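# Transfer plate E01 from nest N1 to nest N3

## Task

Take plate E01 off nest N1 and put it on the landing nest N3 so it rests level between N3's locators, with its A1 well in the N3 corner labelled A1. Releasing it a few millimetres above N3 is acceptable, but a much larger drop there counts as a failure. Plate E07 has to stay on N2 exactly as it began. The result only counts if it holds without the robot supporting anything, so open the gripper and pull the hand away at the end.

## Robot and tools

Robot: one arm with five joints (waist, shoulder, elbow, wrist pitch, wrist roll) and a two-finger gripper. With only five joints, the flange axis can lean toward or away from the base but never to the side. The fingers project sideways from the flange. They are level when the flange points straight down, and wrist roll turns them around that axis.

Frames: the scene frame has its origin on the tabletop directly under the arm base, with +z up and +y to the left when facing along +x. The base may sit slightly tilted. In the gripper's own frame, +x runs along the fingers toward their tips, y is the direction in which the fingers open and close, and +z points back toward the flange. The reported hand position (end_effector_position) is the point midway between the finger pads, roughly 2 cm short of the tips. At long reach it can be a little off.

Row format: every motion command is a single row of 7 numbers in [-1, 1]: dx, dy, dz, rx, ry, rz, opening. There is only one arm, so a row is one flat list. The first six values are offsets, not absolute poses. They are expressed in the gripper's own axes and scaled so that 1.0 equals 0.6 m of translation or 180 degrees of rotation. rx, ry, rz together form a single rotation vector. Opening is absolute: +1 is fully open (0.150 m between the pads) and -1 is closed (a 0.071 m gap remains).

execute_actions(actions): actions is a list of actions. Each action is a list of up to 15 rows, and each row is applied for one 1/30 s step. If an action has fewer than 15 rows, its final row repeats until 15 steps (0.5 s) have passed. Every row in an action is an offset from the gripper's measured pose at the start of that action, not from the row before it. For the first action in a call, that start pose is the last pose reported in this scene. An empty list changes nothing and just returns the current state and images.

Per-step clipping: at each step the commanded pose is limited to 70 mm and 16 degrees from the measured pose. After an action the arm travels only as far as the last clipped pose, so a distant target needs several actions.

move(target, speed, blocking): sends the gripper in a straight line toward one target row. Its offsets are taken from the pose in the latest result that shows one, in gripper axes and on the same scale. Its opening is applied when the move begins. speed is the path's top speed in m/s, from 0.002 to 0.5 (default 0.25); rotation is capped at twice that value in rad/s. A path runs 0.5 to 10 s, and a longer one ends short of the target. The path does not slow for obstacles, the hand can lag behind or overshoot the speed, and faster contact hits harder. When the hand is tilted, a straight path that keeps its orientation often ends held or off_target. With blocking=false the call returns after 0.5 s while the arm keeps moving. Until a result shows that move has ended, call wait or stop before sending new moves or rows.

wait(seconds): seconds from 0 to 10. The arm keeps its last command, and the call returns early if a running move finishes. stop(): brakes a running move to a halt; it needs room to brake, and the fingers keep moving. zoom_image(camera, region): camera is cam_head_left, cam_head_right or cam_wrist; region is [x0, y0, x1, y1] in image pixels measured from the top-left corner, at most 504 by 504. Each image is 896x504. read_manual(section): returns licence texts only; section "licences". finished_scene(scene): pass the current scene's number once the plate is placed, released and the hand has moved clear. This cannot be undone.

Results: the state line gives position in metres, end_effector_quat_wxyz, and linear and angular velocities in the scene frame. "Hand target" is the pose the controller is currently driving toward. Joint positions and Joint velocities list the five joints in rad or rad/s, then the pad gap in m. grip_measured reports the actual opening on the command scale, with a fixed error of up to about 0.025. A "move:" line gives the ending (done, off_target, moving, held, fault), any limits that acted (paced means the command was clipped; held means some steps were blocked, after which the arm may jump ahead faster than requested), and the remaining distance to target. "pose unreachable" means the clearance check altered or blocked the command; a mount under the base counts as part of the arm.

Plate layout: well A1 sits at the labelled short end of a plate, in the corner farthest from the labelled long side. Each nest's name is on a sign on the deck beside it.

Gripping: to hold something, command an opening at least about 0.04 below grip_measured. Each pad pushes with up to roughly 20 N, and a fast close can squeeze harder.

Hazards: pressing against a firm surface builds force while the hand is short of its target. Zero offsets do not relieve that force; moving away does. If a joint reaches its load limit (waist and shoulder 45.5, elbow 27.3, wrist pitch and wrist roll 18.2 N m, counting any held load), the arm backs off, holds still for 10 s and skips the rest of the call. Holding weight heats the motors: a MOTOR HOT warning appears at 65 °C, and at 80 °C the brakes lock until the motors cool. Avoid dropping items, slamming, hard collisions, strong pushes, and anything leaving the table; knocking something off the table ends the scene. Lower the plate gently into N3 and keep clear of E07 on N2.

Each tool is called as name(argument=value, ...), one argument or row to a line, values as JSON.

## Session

execute_actions(
  actions=[],
)

Scene clock: 0.00 s.
end_effector_position=(+0.3716, +0.1393, +0.1030) grip_measured=+1.00 end_effector_quat_wxyz=(+0.977, -0.024, +0.132, +0.164) end_effector_velocity=(+0.000, +0.001, +0.000) end_effector_angular_velocity=(+0.000, -0.001, +0.002)
Joint positions: [ 0.393 -0.203 -0.255  0.714  0.048  0.15 ]
Joint velocities: [ 0.002  0.    -0.001 -0.    -0.     0.   ]
Motor temperatures (°C, as the motors report them): [34 37 38 38 45]
Hand target: +0.372, +0.139, +0.103; +0.977, -0.024, +0.132, +0.164
camera_calibration (this result's frames):
cam_wrist: T_world_to_cam=[[0.366543, -0.911119, 0.188437, -0.0304791], [-0.823715, -0.411957, -0.389596, 0.406355], [0.432596, -0.0124144, -0.901502, 0.0404605], [0, 0, 0, 1]] pos_world=[0.328389, 0.140133, 0.200533]

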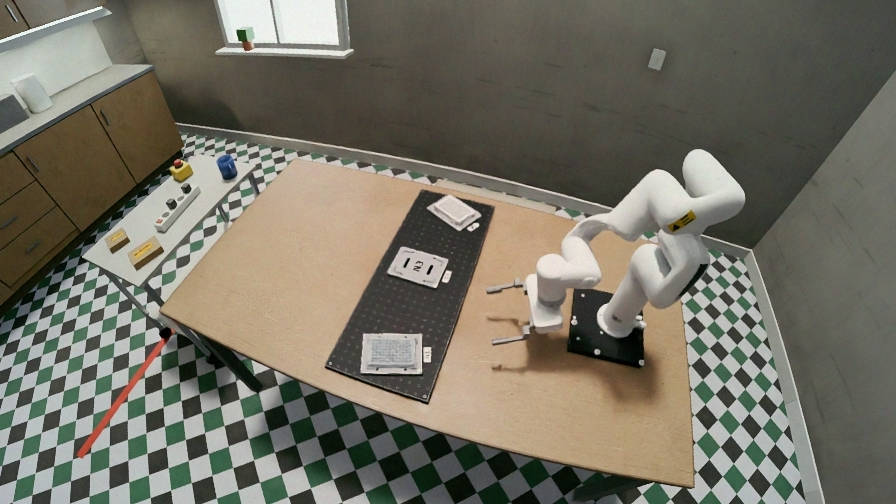

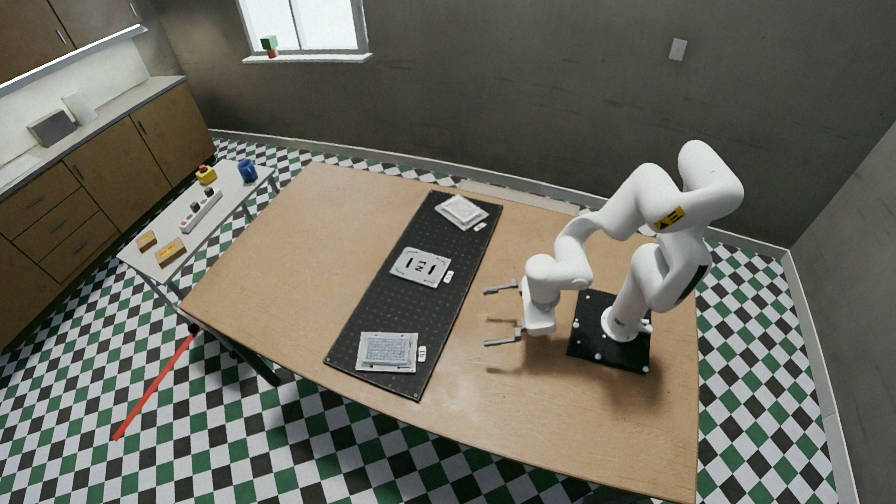

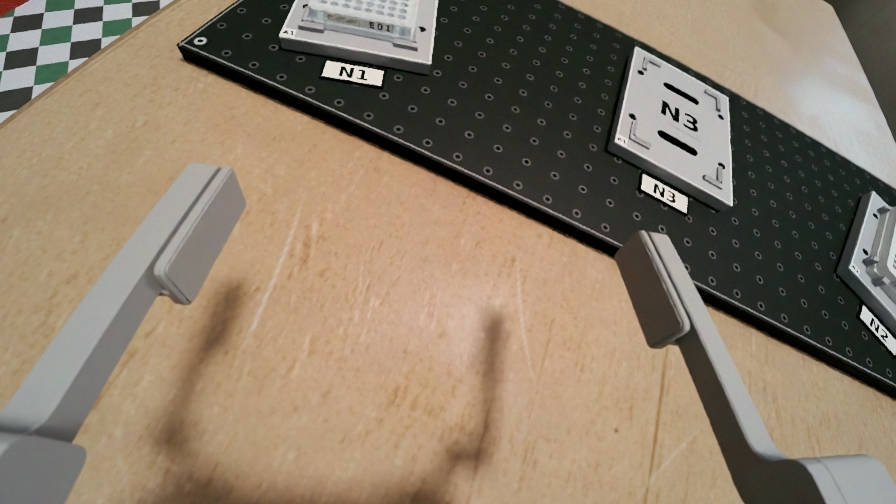

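move(
  target=[0.416, 0.112, 0.08, 0.0012, -0.0857, -0.011, 1.0],
  speed=0.3,
)

Scene clock: 1.93 s.
end_effector_position=(+0.5892, +0.2854, +0.0836) grip_measured=+1.00 end_effector_quat_wxyz=(+0.989, +0.005, +0.002, +0.148) end_effector_velocity=(+0.002, +0.001, -0.001) end_effector_angular_velocity=(+0.000, -0.000, +0.001)
Joint positions: [ 0.512  0.574 -1.068  0.483  0.199  0.15 ]
Joint velocities: [ 0.001  0.007 -0.01   0.002 -0.    -0.   ]
Motor temperatures (°C, as the motors report them): [34 37 38 38 45]
Hand target: +0.589, +0.286, +0.083; +0.989, +0.005, +0.002, +0.148
Off the commanded pose: 0.001 m, 1 deg.
move: done; limits=paced
camera_calibration (this result's frames):
cam_wrist: T_world_to_cam=[[0.287378, -0.94051, 0.181259, 0.0821396], [-0.710749, -0.336253, -0.617875, 0.569055], [0.642066, 0.0487344, -0.765098, -0.221668], [0, 0, 0, 1]] pos_world=[0.523175, 0.279402, 0.167119]

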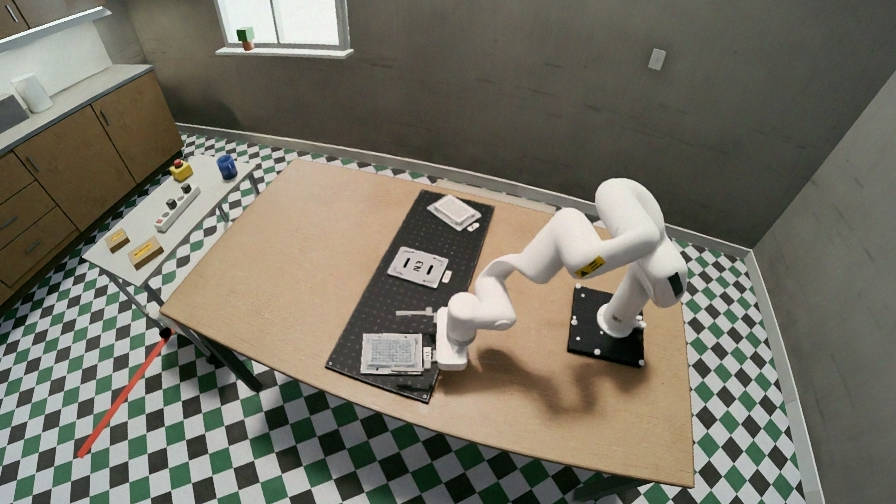

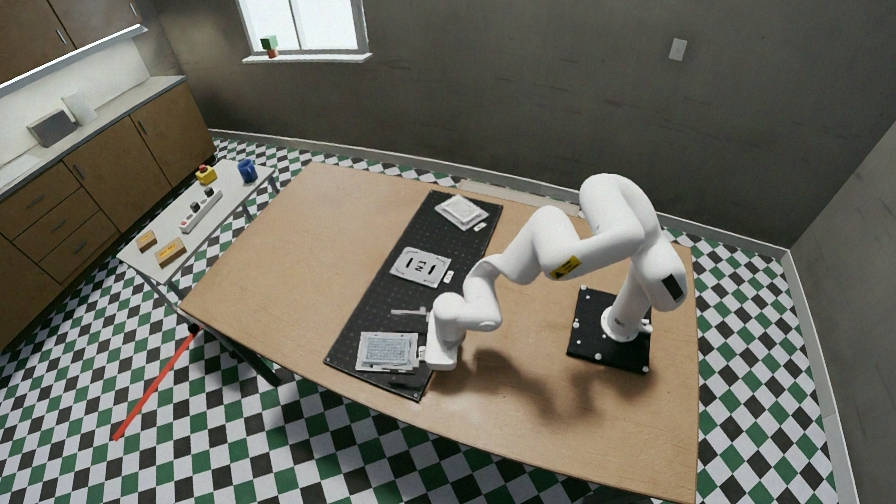

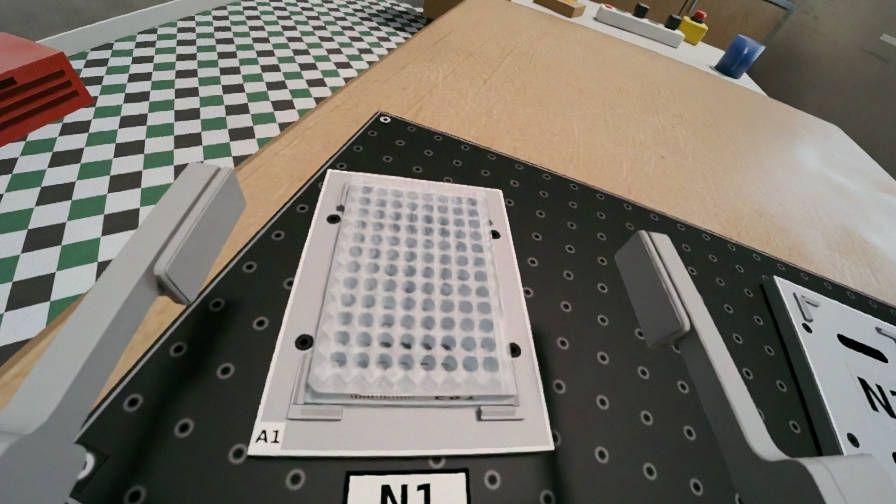

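move(
  target=[0.034, 0.008, -0.05, 0, 0, 0.017, 0.2],
  speed=0.1,
)

Scene clock: 3.03 s.
end_effector_position=(+0.6071, +0.2963, +0.0540) grip_measured=+0.20 end_effector_quat_wxyz=(+0.985, +0.005, +0.001, +0.175) end_effector_velocity=(+0.001, +0.000, -0.002) end_effector_angular_velocity=(-0.001, +0.001, +0.002)
Joint positions: [ 0.499  0.696 -1.175  0.467  0.132  0.118]
Joint velocities: [-0.002  0.009 -0.008  0.    -0.004 -0.   ]
Motor temperatures (°C, as the motors report them): [34 38 39 38 45]
Hand target: +0.607, +0.296, +0.054; +0.985, +0.005, +0.002, +0.175
Off the commanded pose: 0.000 m, 0 deg.
move: done
camera_calibration (this result's frames):
cam_wrist: T_world_to_cam=[[0.336799, -0.923963, 0.181268, 0.0576729], [-0.691309, -0.373358, -0.618624, 0.566441], [0.639264, 0.0830393, -0.764491, -0.264816], [0, 0, 0, 1]] pos_world=[0.541449, 0.286763, 0.13751]

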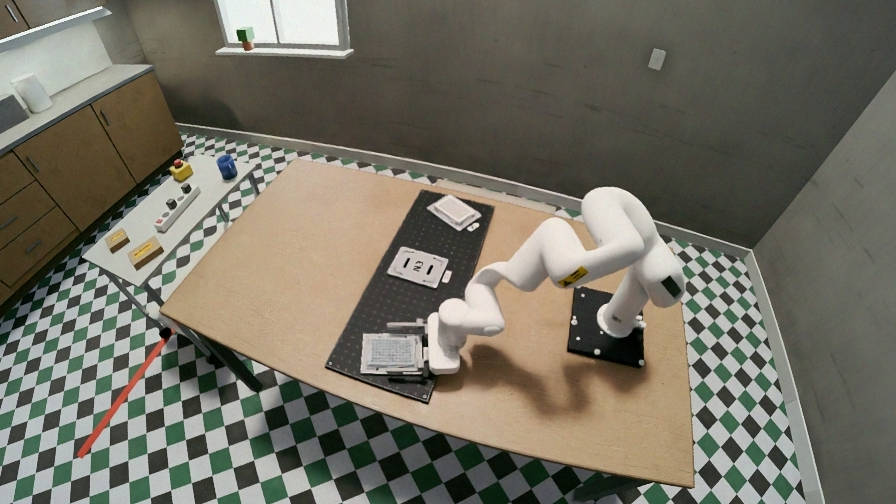

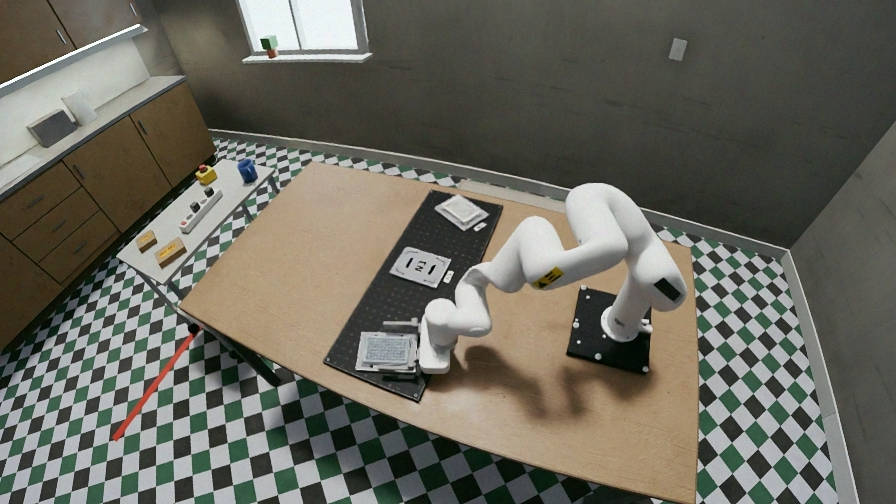

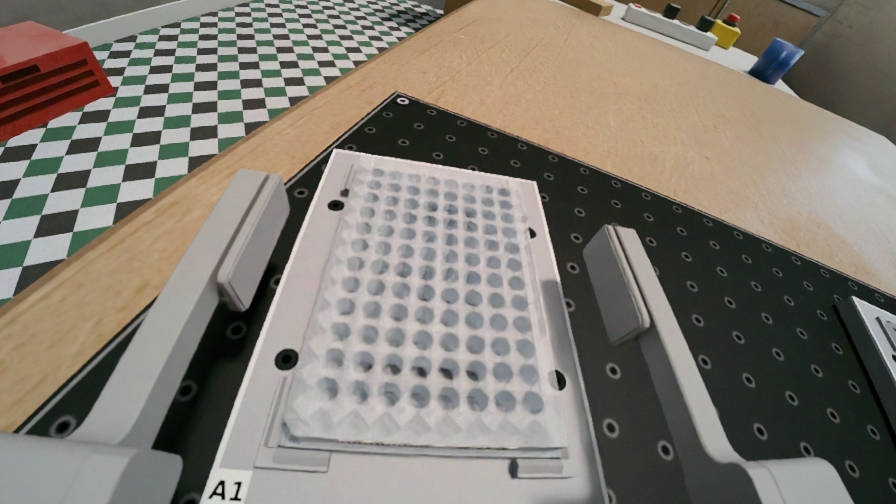

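move(
  target=[-0.005, 0, -0.026, 0, 0, 0, -0.3],
  speed=0.04,
)

move(
  target=[0, 0, 0, 0, 0, 0, -1.0],
  speed=0.02,
)

Scene clock: 3.97 s.
end_effector_position=(+0.6044, +0.2954, +0.0387) grip_measured=-0.30 end_effector_quat_wxyz=(+0.985, +0.005, +0.001, +0.175) end_effector_velocity=(+0.000, +0.002, -0.000) end_effector_angular_velocity=(+0.002, -0.004, +0.002)
Joint positions: [ 0.499  0.731 -1.177  0.434  0.133  0.099]
Joint velocities: [ 0.003  0.004 -0.003 -0.006  0.    -0.   ]
Motor temperatures (°C, as the motors report them): [34 38 39 38 45]
Hand target: +0.604, +0.295, +0.038; +0.985, +0.005, +0.001, +0.175
Off the commanded pose: 0.000 m, 0 deg.
move: done
camera_calibration (this result's frames):
cam_wrist: T_world_to_cam=[[0.336773, -0.923979, 0.181237, 0.0606278], [-0.691216, -0.373304, -0.618761, 0.554698], [0.639378, 0.083108, -0.764388, -0.274768], [0, 0, 0, 1]] pos_world=[0.538679, 0.285925, 0.122208]

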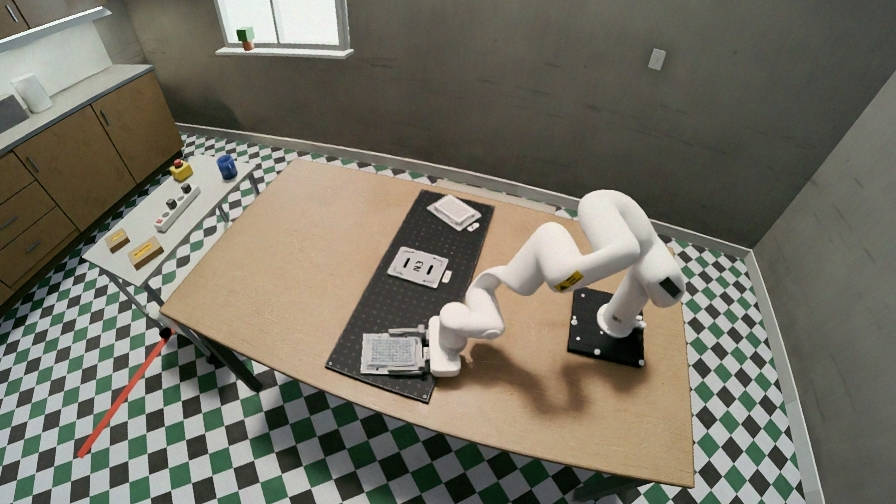

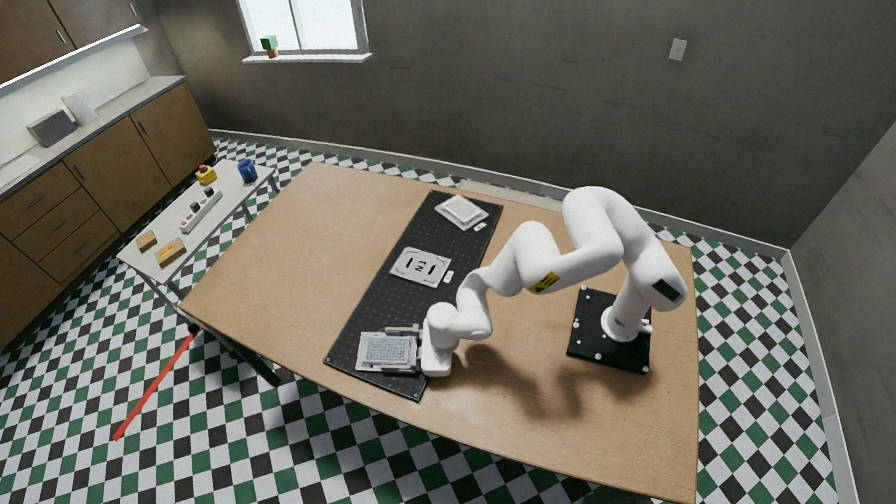

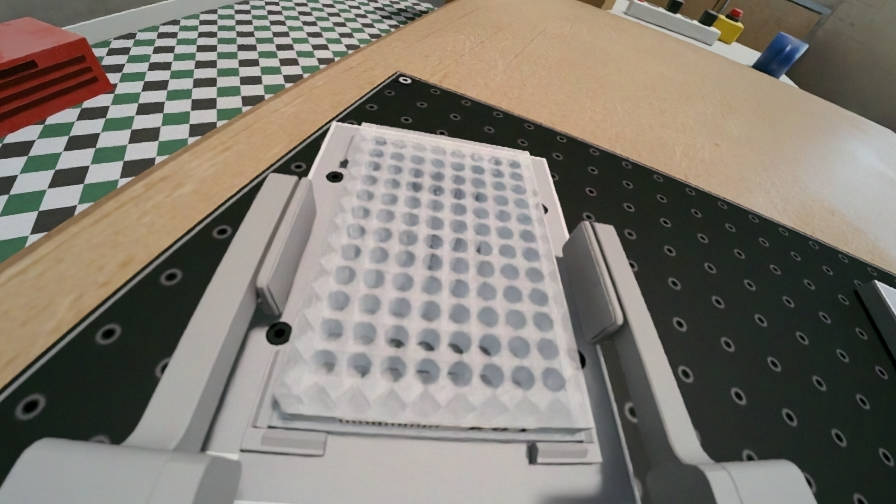

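Scene clock: 4.47 s.
end_effector_position=(+0.6044, +0.2957, +0.0390) grip_measured=-0.69 end_effector_quat_wxyz=(+0.985, +0.005, +0.001, +0.175) end_effector_velocity=(+0.000, -0.001, -0.000) end_effector_angular_velocity=(-0.000, +0.000, -0.001)
Joint positions: [ 0.5    0.731 -1.177  0.433  0.133  0.083]
Joint velocities: [-0.001  0.     0.     0.     0.001  0.   ]
Motor temperatures (°C, as the motors report them): [34 38 39 38 45]
Hand target: +0.604, +0.295, +0.039; +0.985, +0.005, +0.001, +0.175
Off the commanded pose: 0.000 m, 0 deg.
move: done
camera_calibration (this result's frames):
cam_wrist: T_world_to_cam=[[0.337118, -0.923868, 0.181161, 0.0605977], [-0.690739, -0.373467, -0.619194, 0.554765], [0.639711, 0.0836066, -0.764055, -0.274994], [0, 0, 0, 1]] pos_world=[0.538686, 0.286162, 0.122419]

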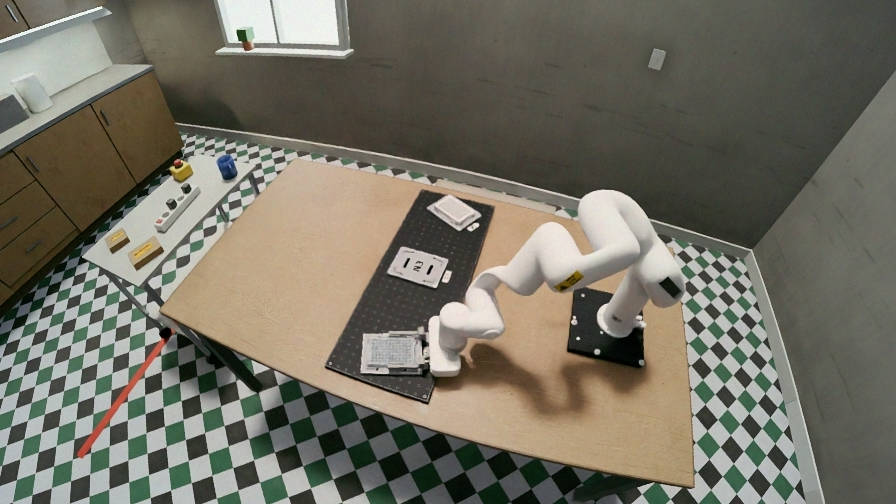

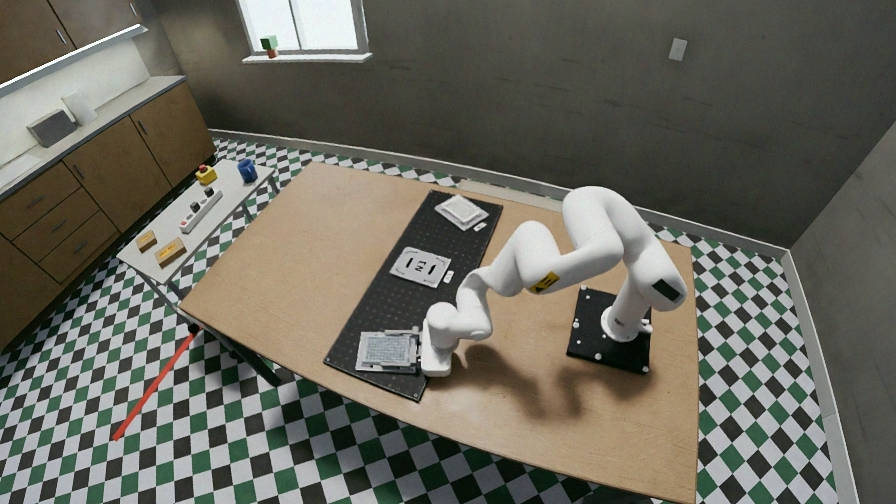

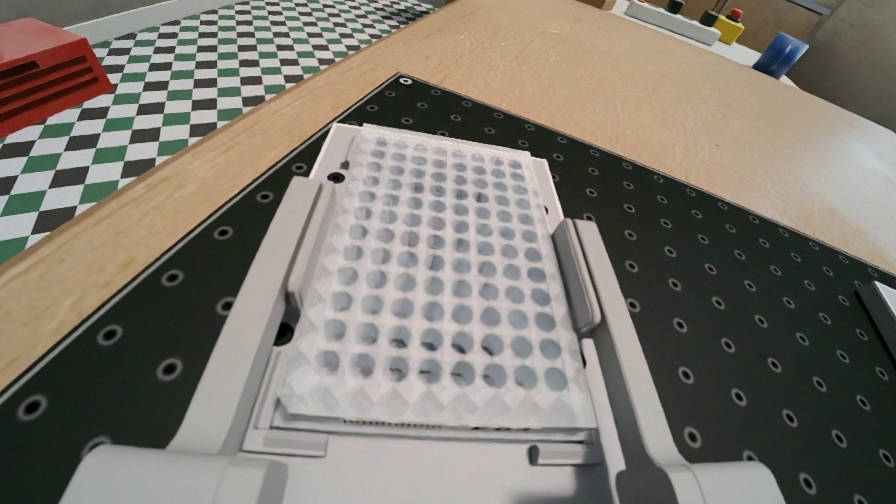

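move(
  target=[0, 0, 0.05, 0, 0, 0, -1.0],
  speed=0.03,
)

Scene clock: 5.83 s.
end_effector_position=(+0.6044, +0.2954, +0.0687) grip_measured=-0.69 end_effector_quat_wxyz=(+0.985, +0.005, +0.001, +0.175) end_effector_velocity=(-0.000, -0.001, +0.000) end_effector_angular_velocity=(-0.002, +0.003, -0.002)
Joint positions: [ 0.5    0.651 -1.15   0.487  0.133  0.083]
Joint velocities: [-0.001 -0.004  0.003  0.004  0.001  0.   ]
Motor temperatures (°C, as the motors report them): [34 38 39 38 45]
Hand target: +0.604, +0.295, +0.069; +0.985, +0.005, +0.001, +0.175
Off the commanded pose: 0.000 m, 0 deg.
move: done
camera_calibration (this result's frames):
cam_wrist: T_world_to_cam=[[0.337144, -0.923854, 0.181184, 0.0548732], [-0.690837, -0.373516, -0.619056, 0.573084], [0.639592, 0.0835424, -0.764161, -0.252171], [0, 0, 0, 1]] pos_world=[0.538694, 0.285818, 0.152129]

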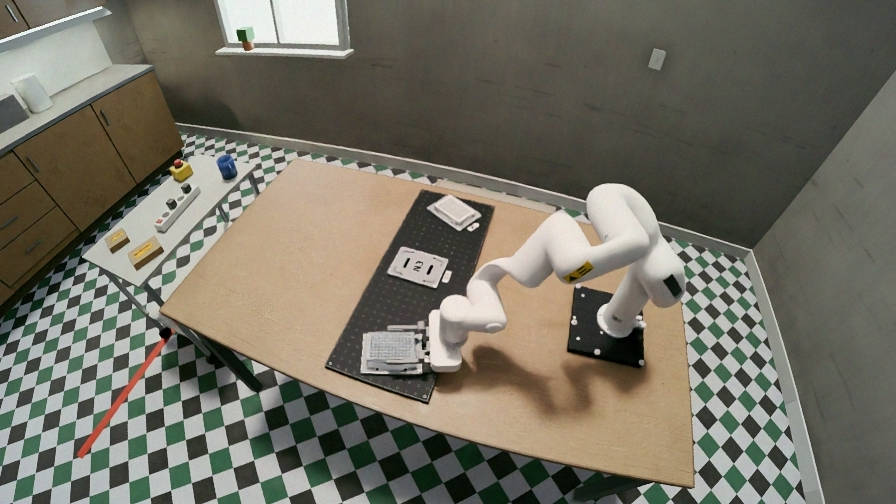

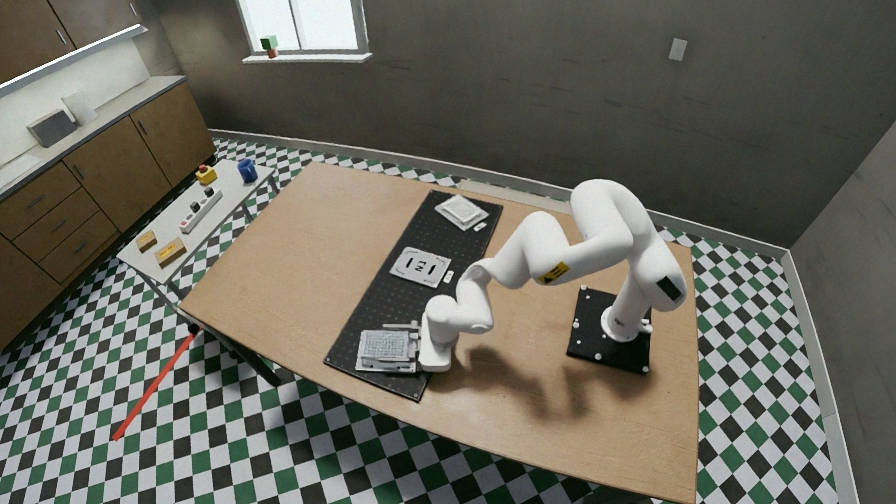

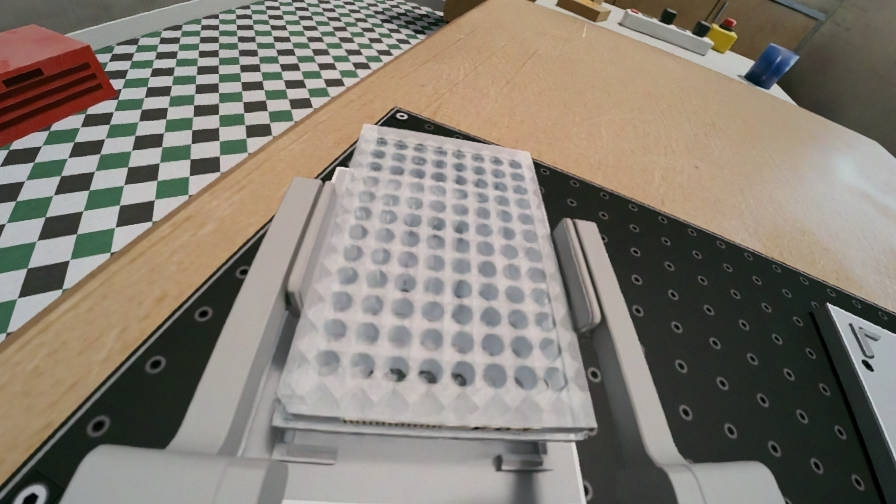

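move(
  target=[-0.125, -0.492, 0.0, 0, 0, -0.15, -1.0],
  speed=0.15,
)

Scene clock: 8.53 s.
end_effector_position=(+0.6356, -0.0068, +0.0651) grip_measured=-0.69 end_effector_quat_wxyz=(+0.998, +0.002, +0.002, -0.060) end_effector_velocity=(+0.001, -0.002, -0.000) end_effector_angular_velocity=(-0.000, +0.000, -0.003)
Joint positions: [ 0.038  0.575 -0.995  0.41   0.142  0.083]
Joint velocities: [-0.004  0.001 -0.003  0.002 -0.001 -0.   ]
Motor temperatures (°C, as the motors report them): [34 38 40 38 45]
Hand target: +0.636, -0.007, +0.065; +0.998, +0.002, +0.002, -0.060
Off the commanded pose: 0.001 m, 0 deg.
move: done
camera_calibration (this result's frames):
cam_wrist: T_world_to_cam=[[-0.11748, -0.975148, 0.187843, 0.0539921], [-0.788336, -0.0234541, -0.614797, 0.543593], [0.603924, -0.22031, -0.765989, -0.22885], [0, 0, 0, 1]] pos_world=[0.573085, 0.0149818, 0.148761]

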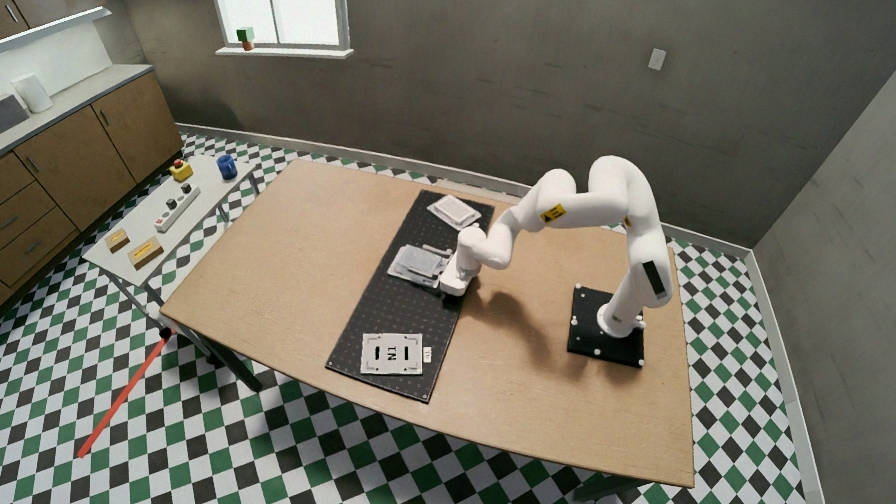

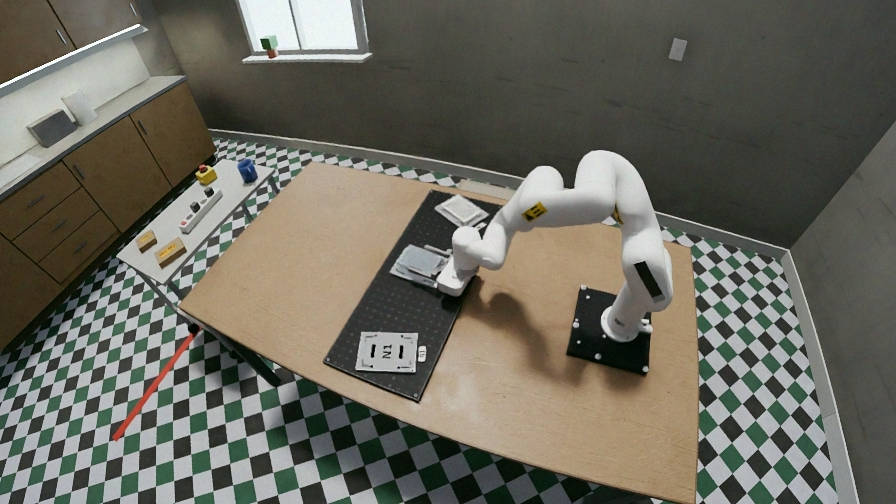

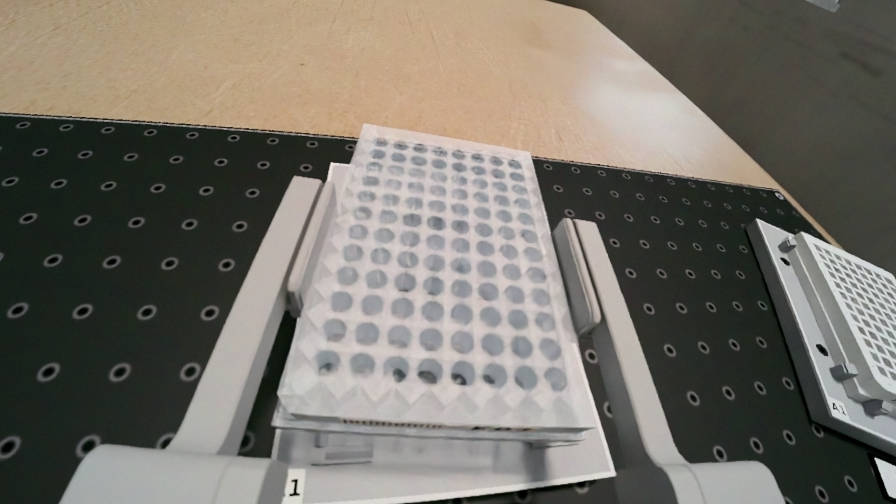

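move(
  target=[0.0, 0.0, 0.005, 0, 0, 0.044, -1.0],
  speed=0.05,
)

Scene clock: 10.33 s.
end_effector_position=(+0.6356, -0.0068, +0.0681) grip_measured=-0.69 end_effector_quat_wxyz=(+1.000, +0.002, +0.002, +0.009) end_effector_velocity=(-0.000, +0.001, -0.001) end_effector_angular_velocity=(+0.000, +0.002, +0.012)
Joint positions: [-0.004  0.564 -0.988  0.414 -0.037  0.083]
Joint velocities: [-0.002  0.     0.     0.002 -0.014  0.   ]
Motor temperatures (°C, as the motors report them): [34 38 40 38 45]
Hand target: +0.636, -0.007, +0.068; +1.000, +0.002, +0.002, +0.010
Off the commanded pose: 0.000 m, 0 deg.
move: done
camera_calibration (this result's frames):
cam_wrist: T_world_to_cam=[[0.0169213, -0.982091, 0.187647, -0.0319987], [-0.777401, -0.130945, -0.615224, 0.537774], [0.628778, -0.135466, -0.765694, -0.241808], [0, 0, 0, 1]] pos_world=[0.570651, 0.00623617, 0.151705]

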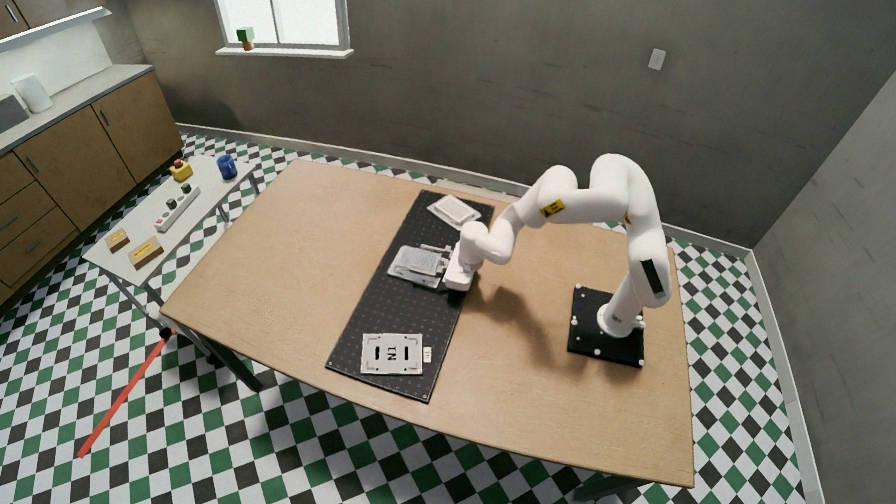

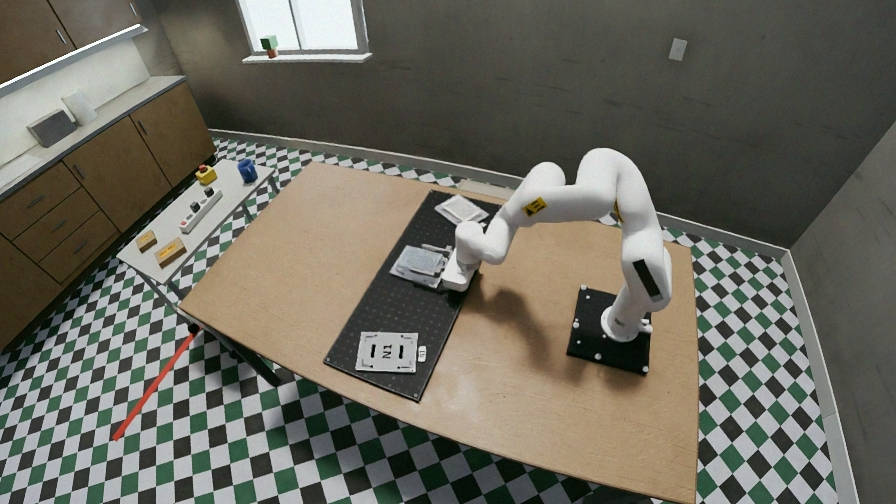

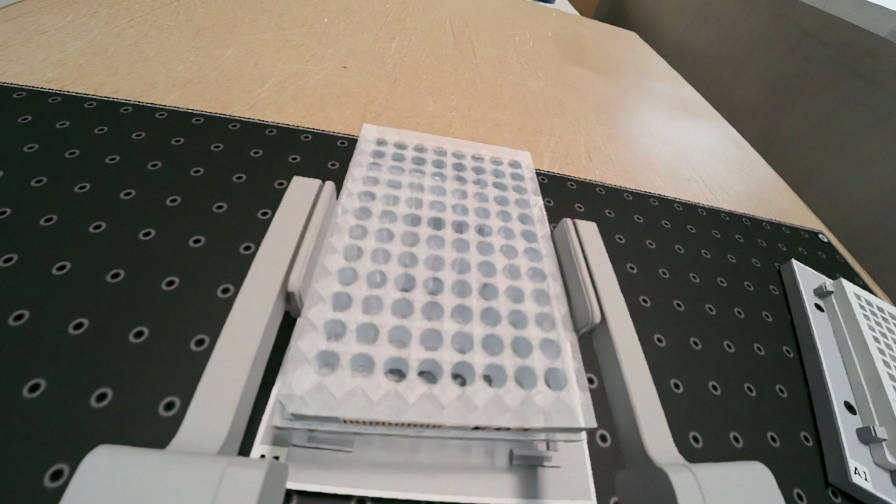

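move(
  target=[0.005, -0.009, -0.02, 0, 0, -0.011, -1.0],
  speed=0.03,
)

Scene clock: 11.37 s.
end_effector_position=(+0.6386, -0.0120, +0.0563) grip_measured=-0.69 end_effector_quat_wxyz=(+1.000, +0.002, +0.002, -0.008) end_effector_velocity=(+0.001, -0.001, -0.001) end_effector_angular_velocity=(-0.000, -0.003, -0.006)
Joint positions: [-0.004  0.604 -1.01   0.396 -0.004  0.083]
Joint velocities: [-0.     0.005 -0.004 -0.004  0.006  0.   ]
Motor temperatures (°C, as the motors report them): [34 38 41 38 45]
Hand target: +0.639, -0.012, +0.056; +1.000, +0.002, +0.002, -0.008
Off the commanded pose: 0.000 m, 0 deg.
move: done
camera_calibration (this result's frames):
cam_wrist: T_world_to_cam=[[-0.0164289, -0.982071, 0.187797, -0.0136643], [-0.781477, -0.104552, -0.615112, 0.535075], [0.623717, -0.156864, -0.765748, -0.250491], [0, 0, 0, 1]] pos_world=[0.57416, 0.0032305, 0.139884]

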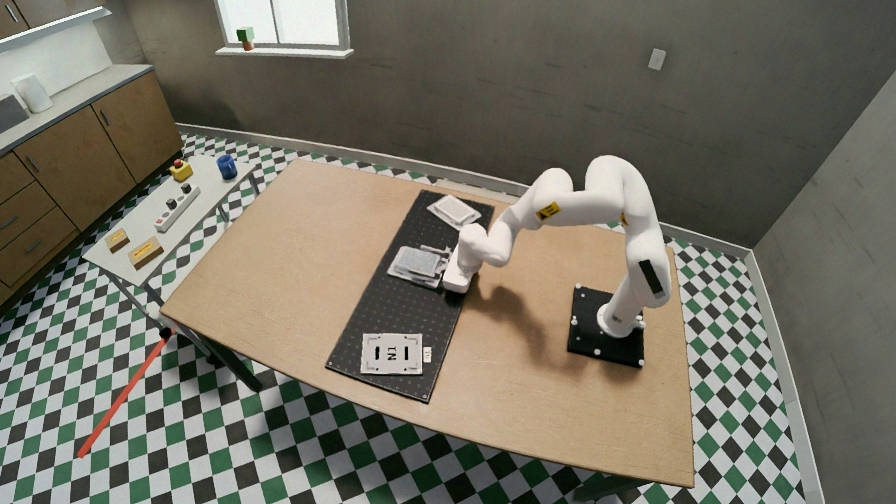

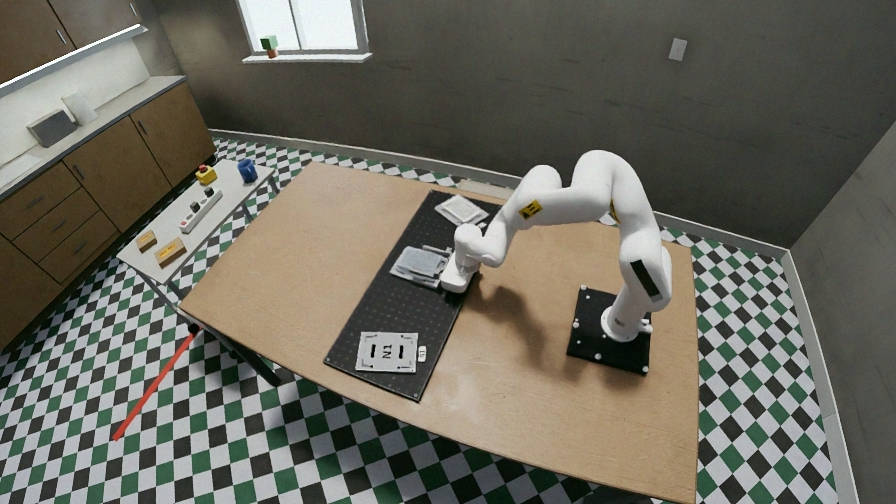

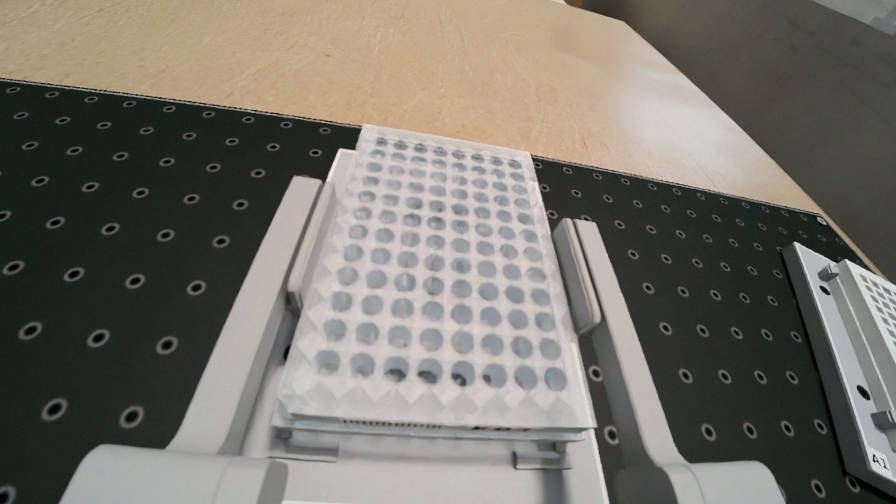

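move(
  target=[0.0, -0.002, -0.017, 0, 0, 0, -1.0],
  speed=0.02,
)

Scene clock: 12.23 s.
end_effector_position=(+0.6385, -0.0132, +0.0463) grip_measured=-0.69 end_effector_quat_wxyz=(+1.000, +0.002, +0.002, -0.008) end_effector_velocity=(+0.001, +0.000, -0.001) end_effector_angular_velocity=(-0.000, -0.002, +0.001)
Joint positions: [-0.007  0.632 -1.019  0.376 -0.006  0.083]
Joint velocities: [ 0.     0.004 -0.003 -0.003 -0.     0.   ]
Motor temperatures (°C, as the motors report them): [34 39 41 38 45]
Hand target: +0.639, -0.013, +0.046; +1.000, +0.002, +0.002, -0.008
Off the commanded pose: 0.000 m, 0 deg.
move: done
camera_calibration (this result's frames):
cam_wrist: T_world_to_cam=[[-0.0164362, -0.982066, 0.187821, -0.0129009], [-0.78148, -0.104561, -0.615107, 0.528772], [0.623714, -0.156888, -0.765746, -0.258309], [0, 0, 0, 1]] pos_world=[0.574123, 0.00209349, 0.129875]

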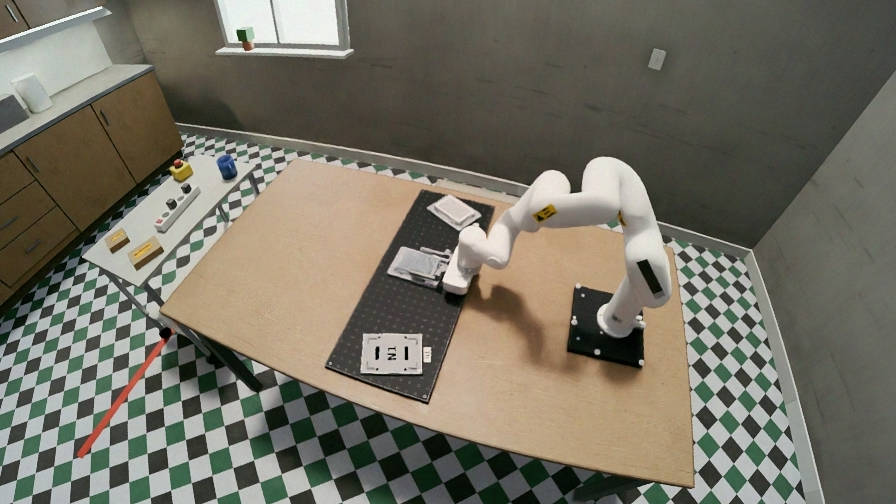

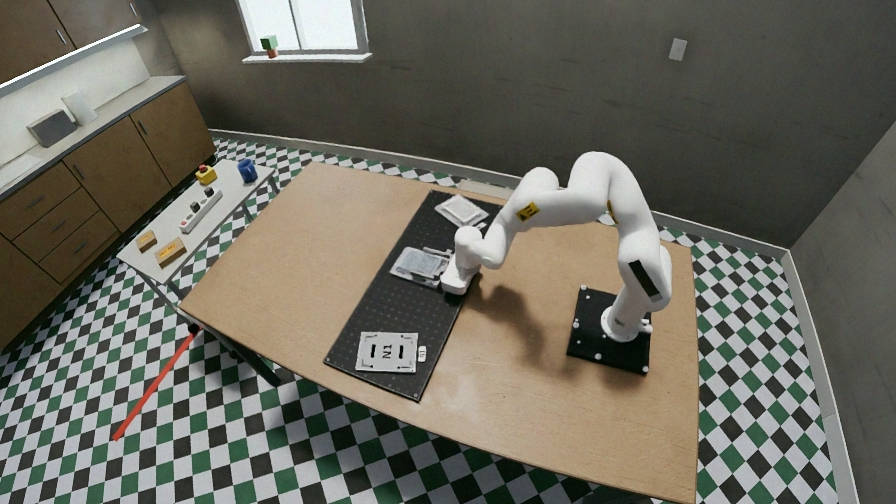

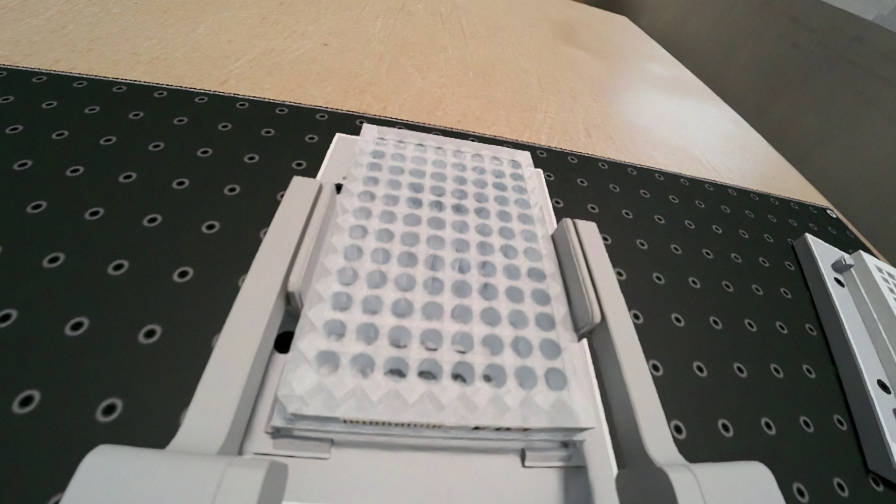

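Aligned well. Lower to seat.

move(
  target=[0.0, 0.0, -0.011, 0, 0, 0, -1.0],
  speed=0.012,
)

Scene clock: 13.03 s.
end_effector_position=(+0.6385, -0.0131, +0.0398) grip_measured=-0.69 end_effector_quat_wxyz=(+1.000, +0.002, +0.002, -0.008) end_effector_velocity=(+0.001, -0.000, -0.001) end_effector_angular_velocity=(-0.000, -0.003, +0.001)
Joint positions: [-0.007  0.651 -1.025  0.364 -0.006  0.083]
Joint velocities: [-0.     0.007 -0.004 -0.005 -0.001 -0.   ]
Motor temperatures (°C, as the motors report them): [34 39 41 38 45]
Hand target: +0.639, -0.013, +0.040; +1.000, +0.002, +0.002, -0.008
Off the commanded pose: 0.000 m, 0 deg.
move: done
camera_calibration (this result's frames):
cam_wrist: T_world_to_cam=[[-0.0164045, -0.982066, 0.18782, -0.0116892], [-0.781585, -0.104558, -0.614974, 0.524824], [0.623584, -0.156886, -0.765853, -0.26311], [0, 0, 0, 1]] pos_world=[0.574074, 0.00211676, 0.123445]

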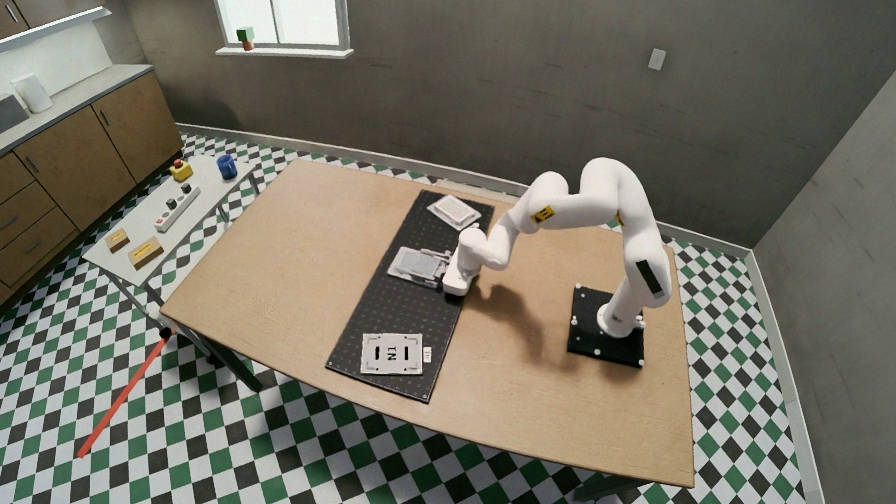

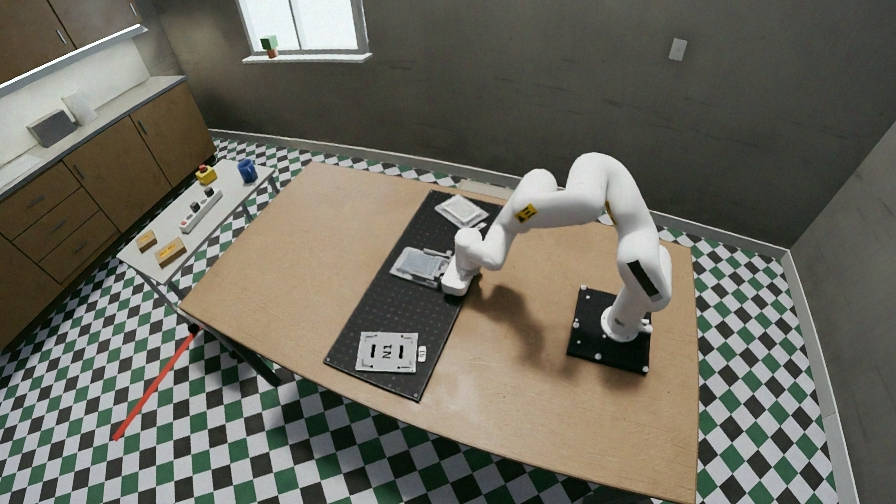

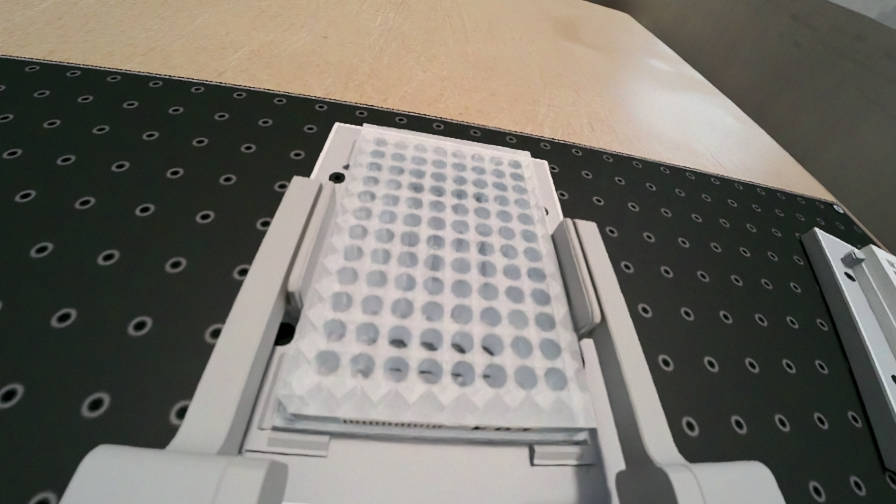

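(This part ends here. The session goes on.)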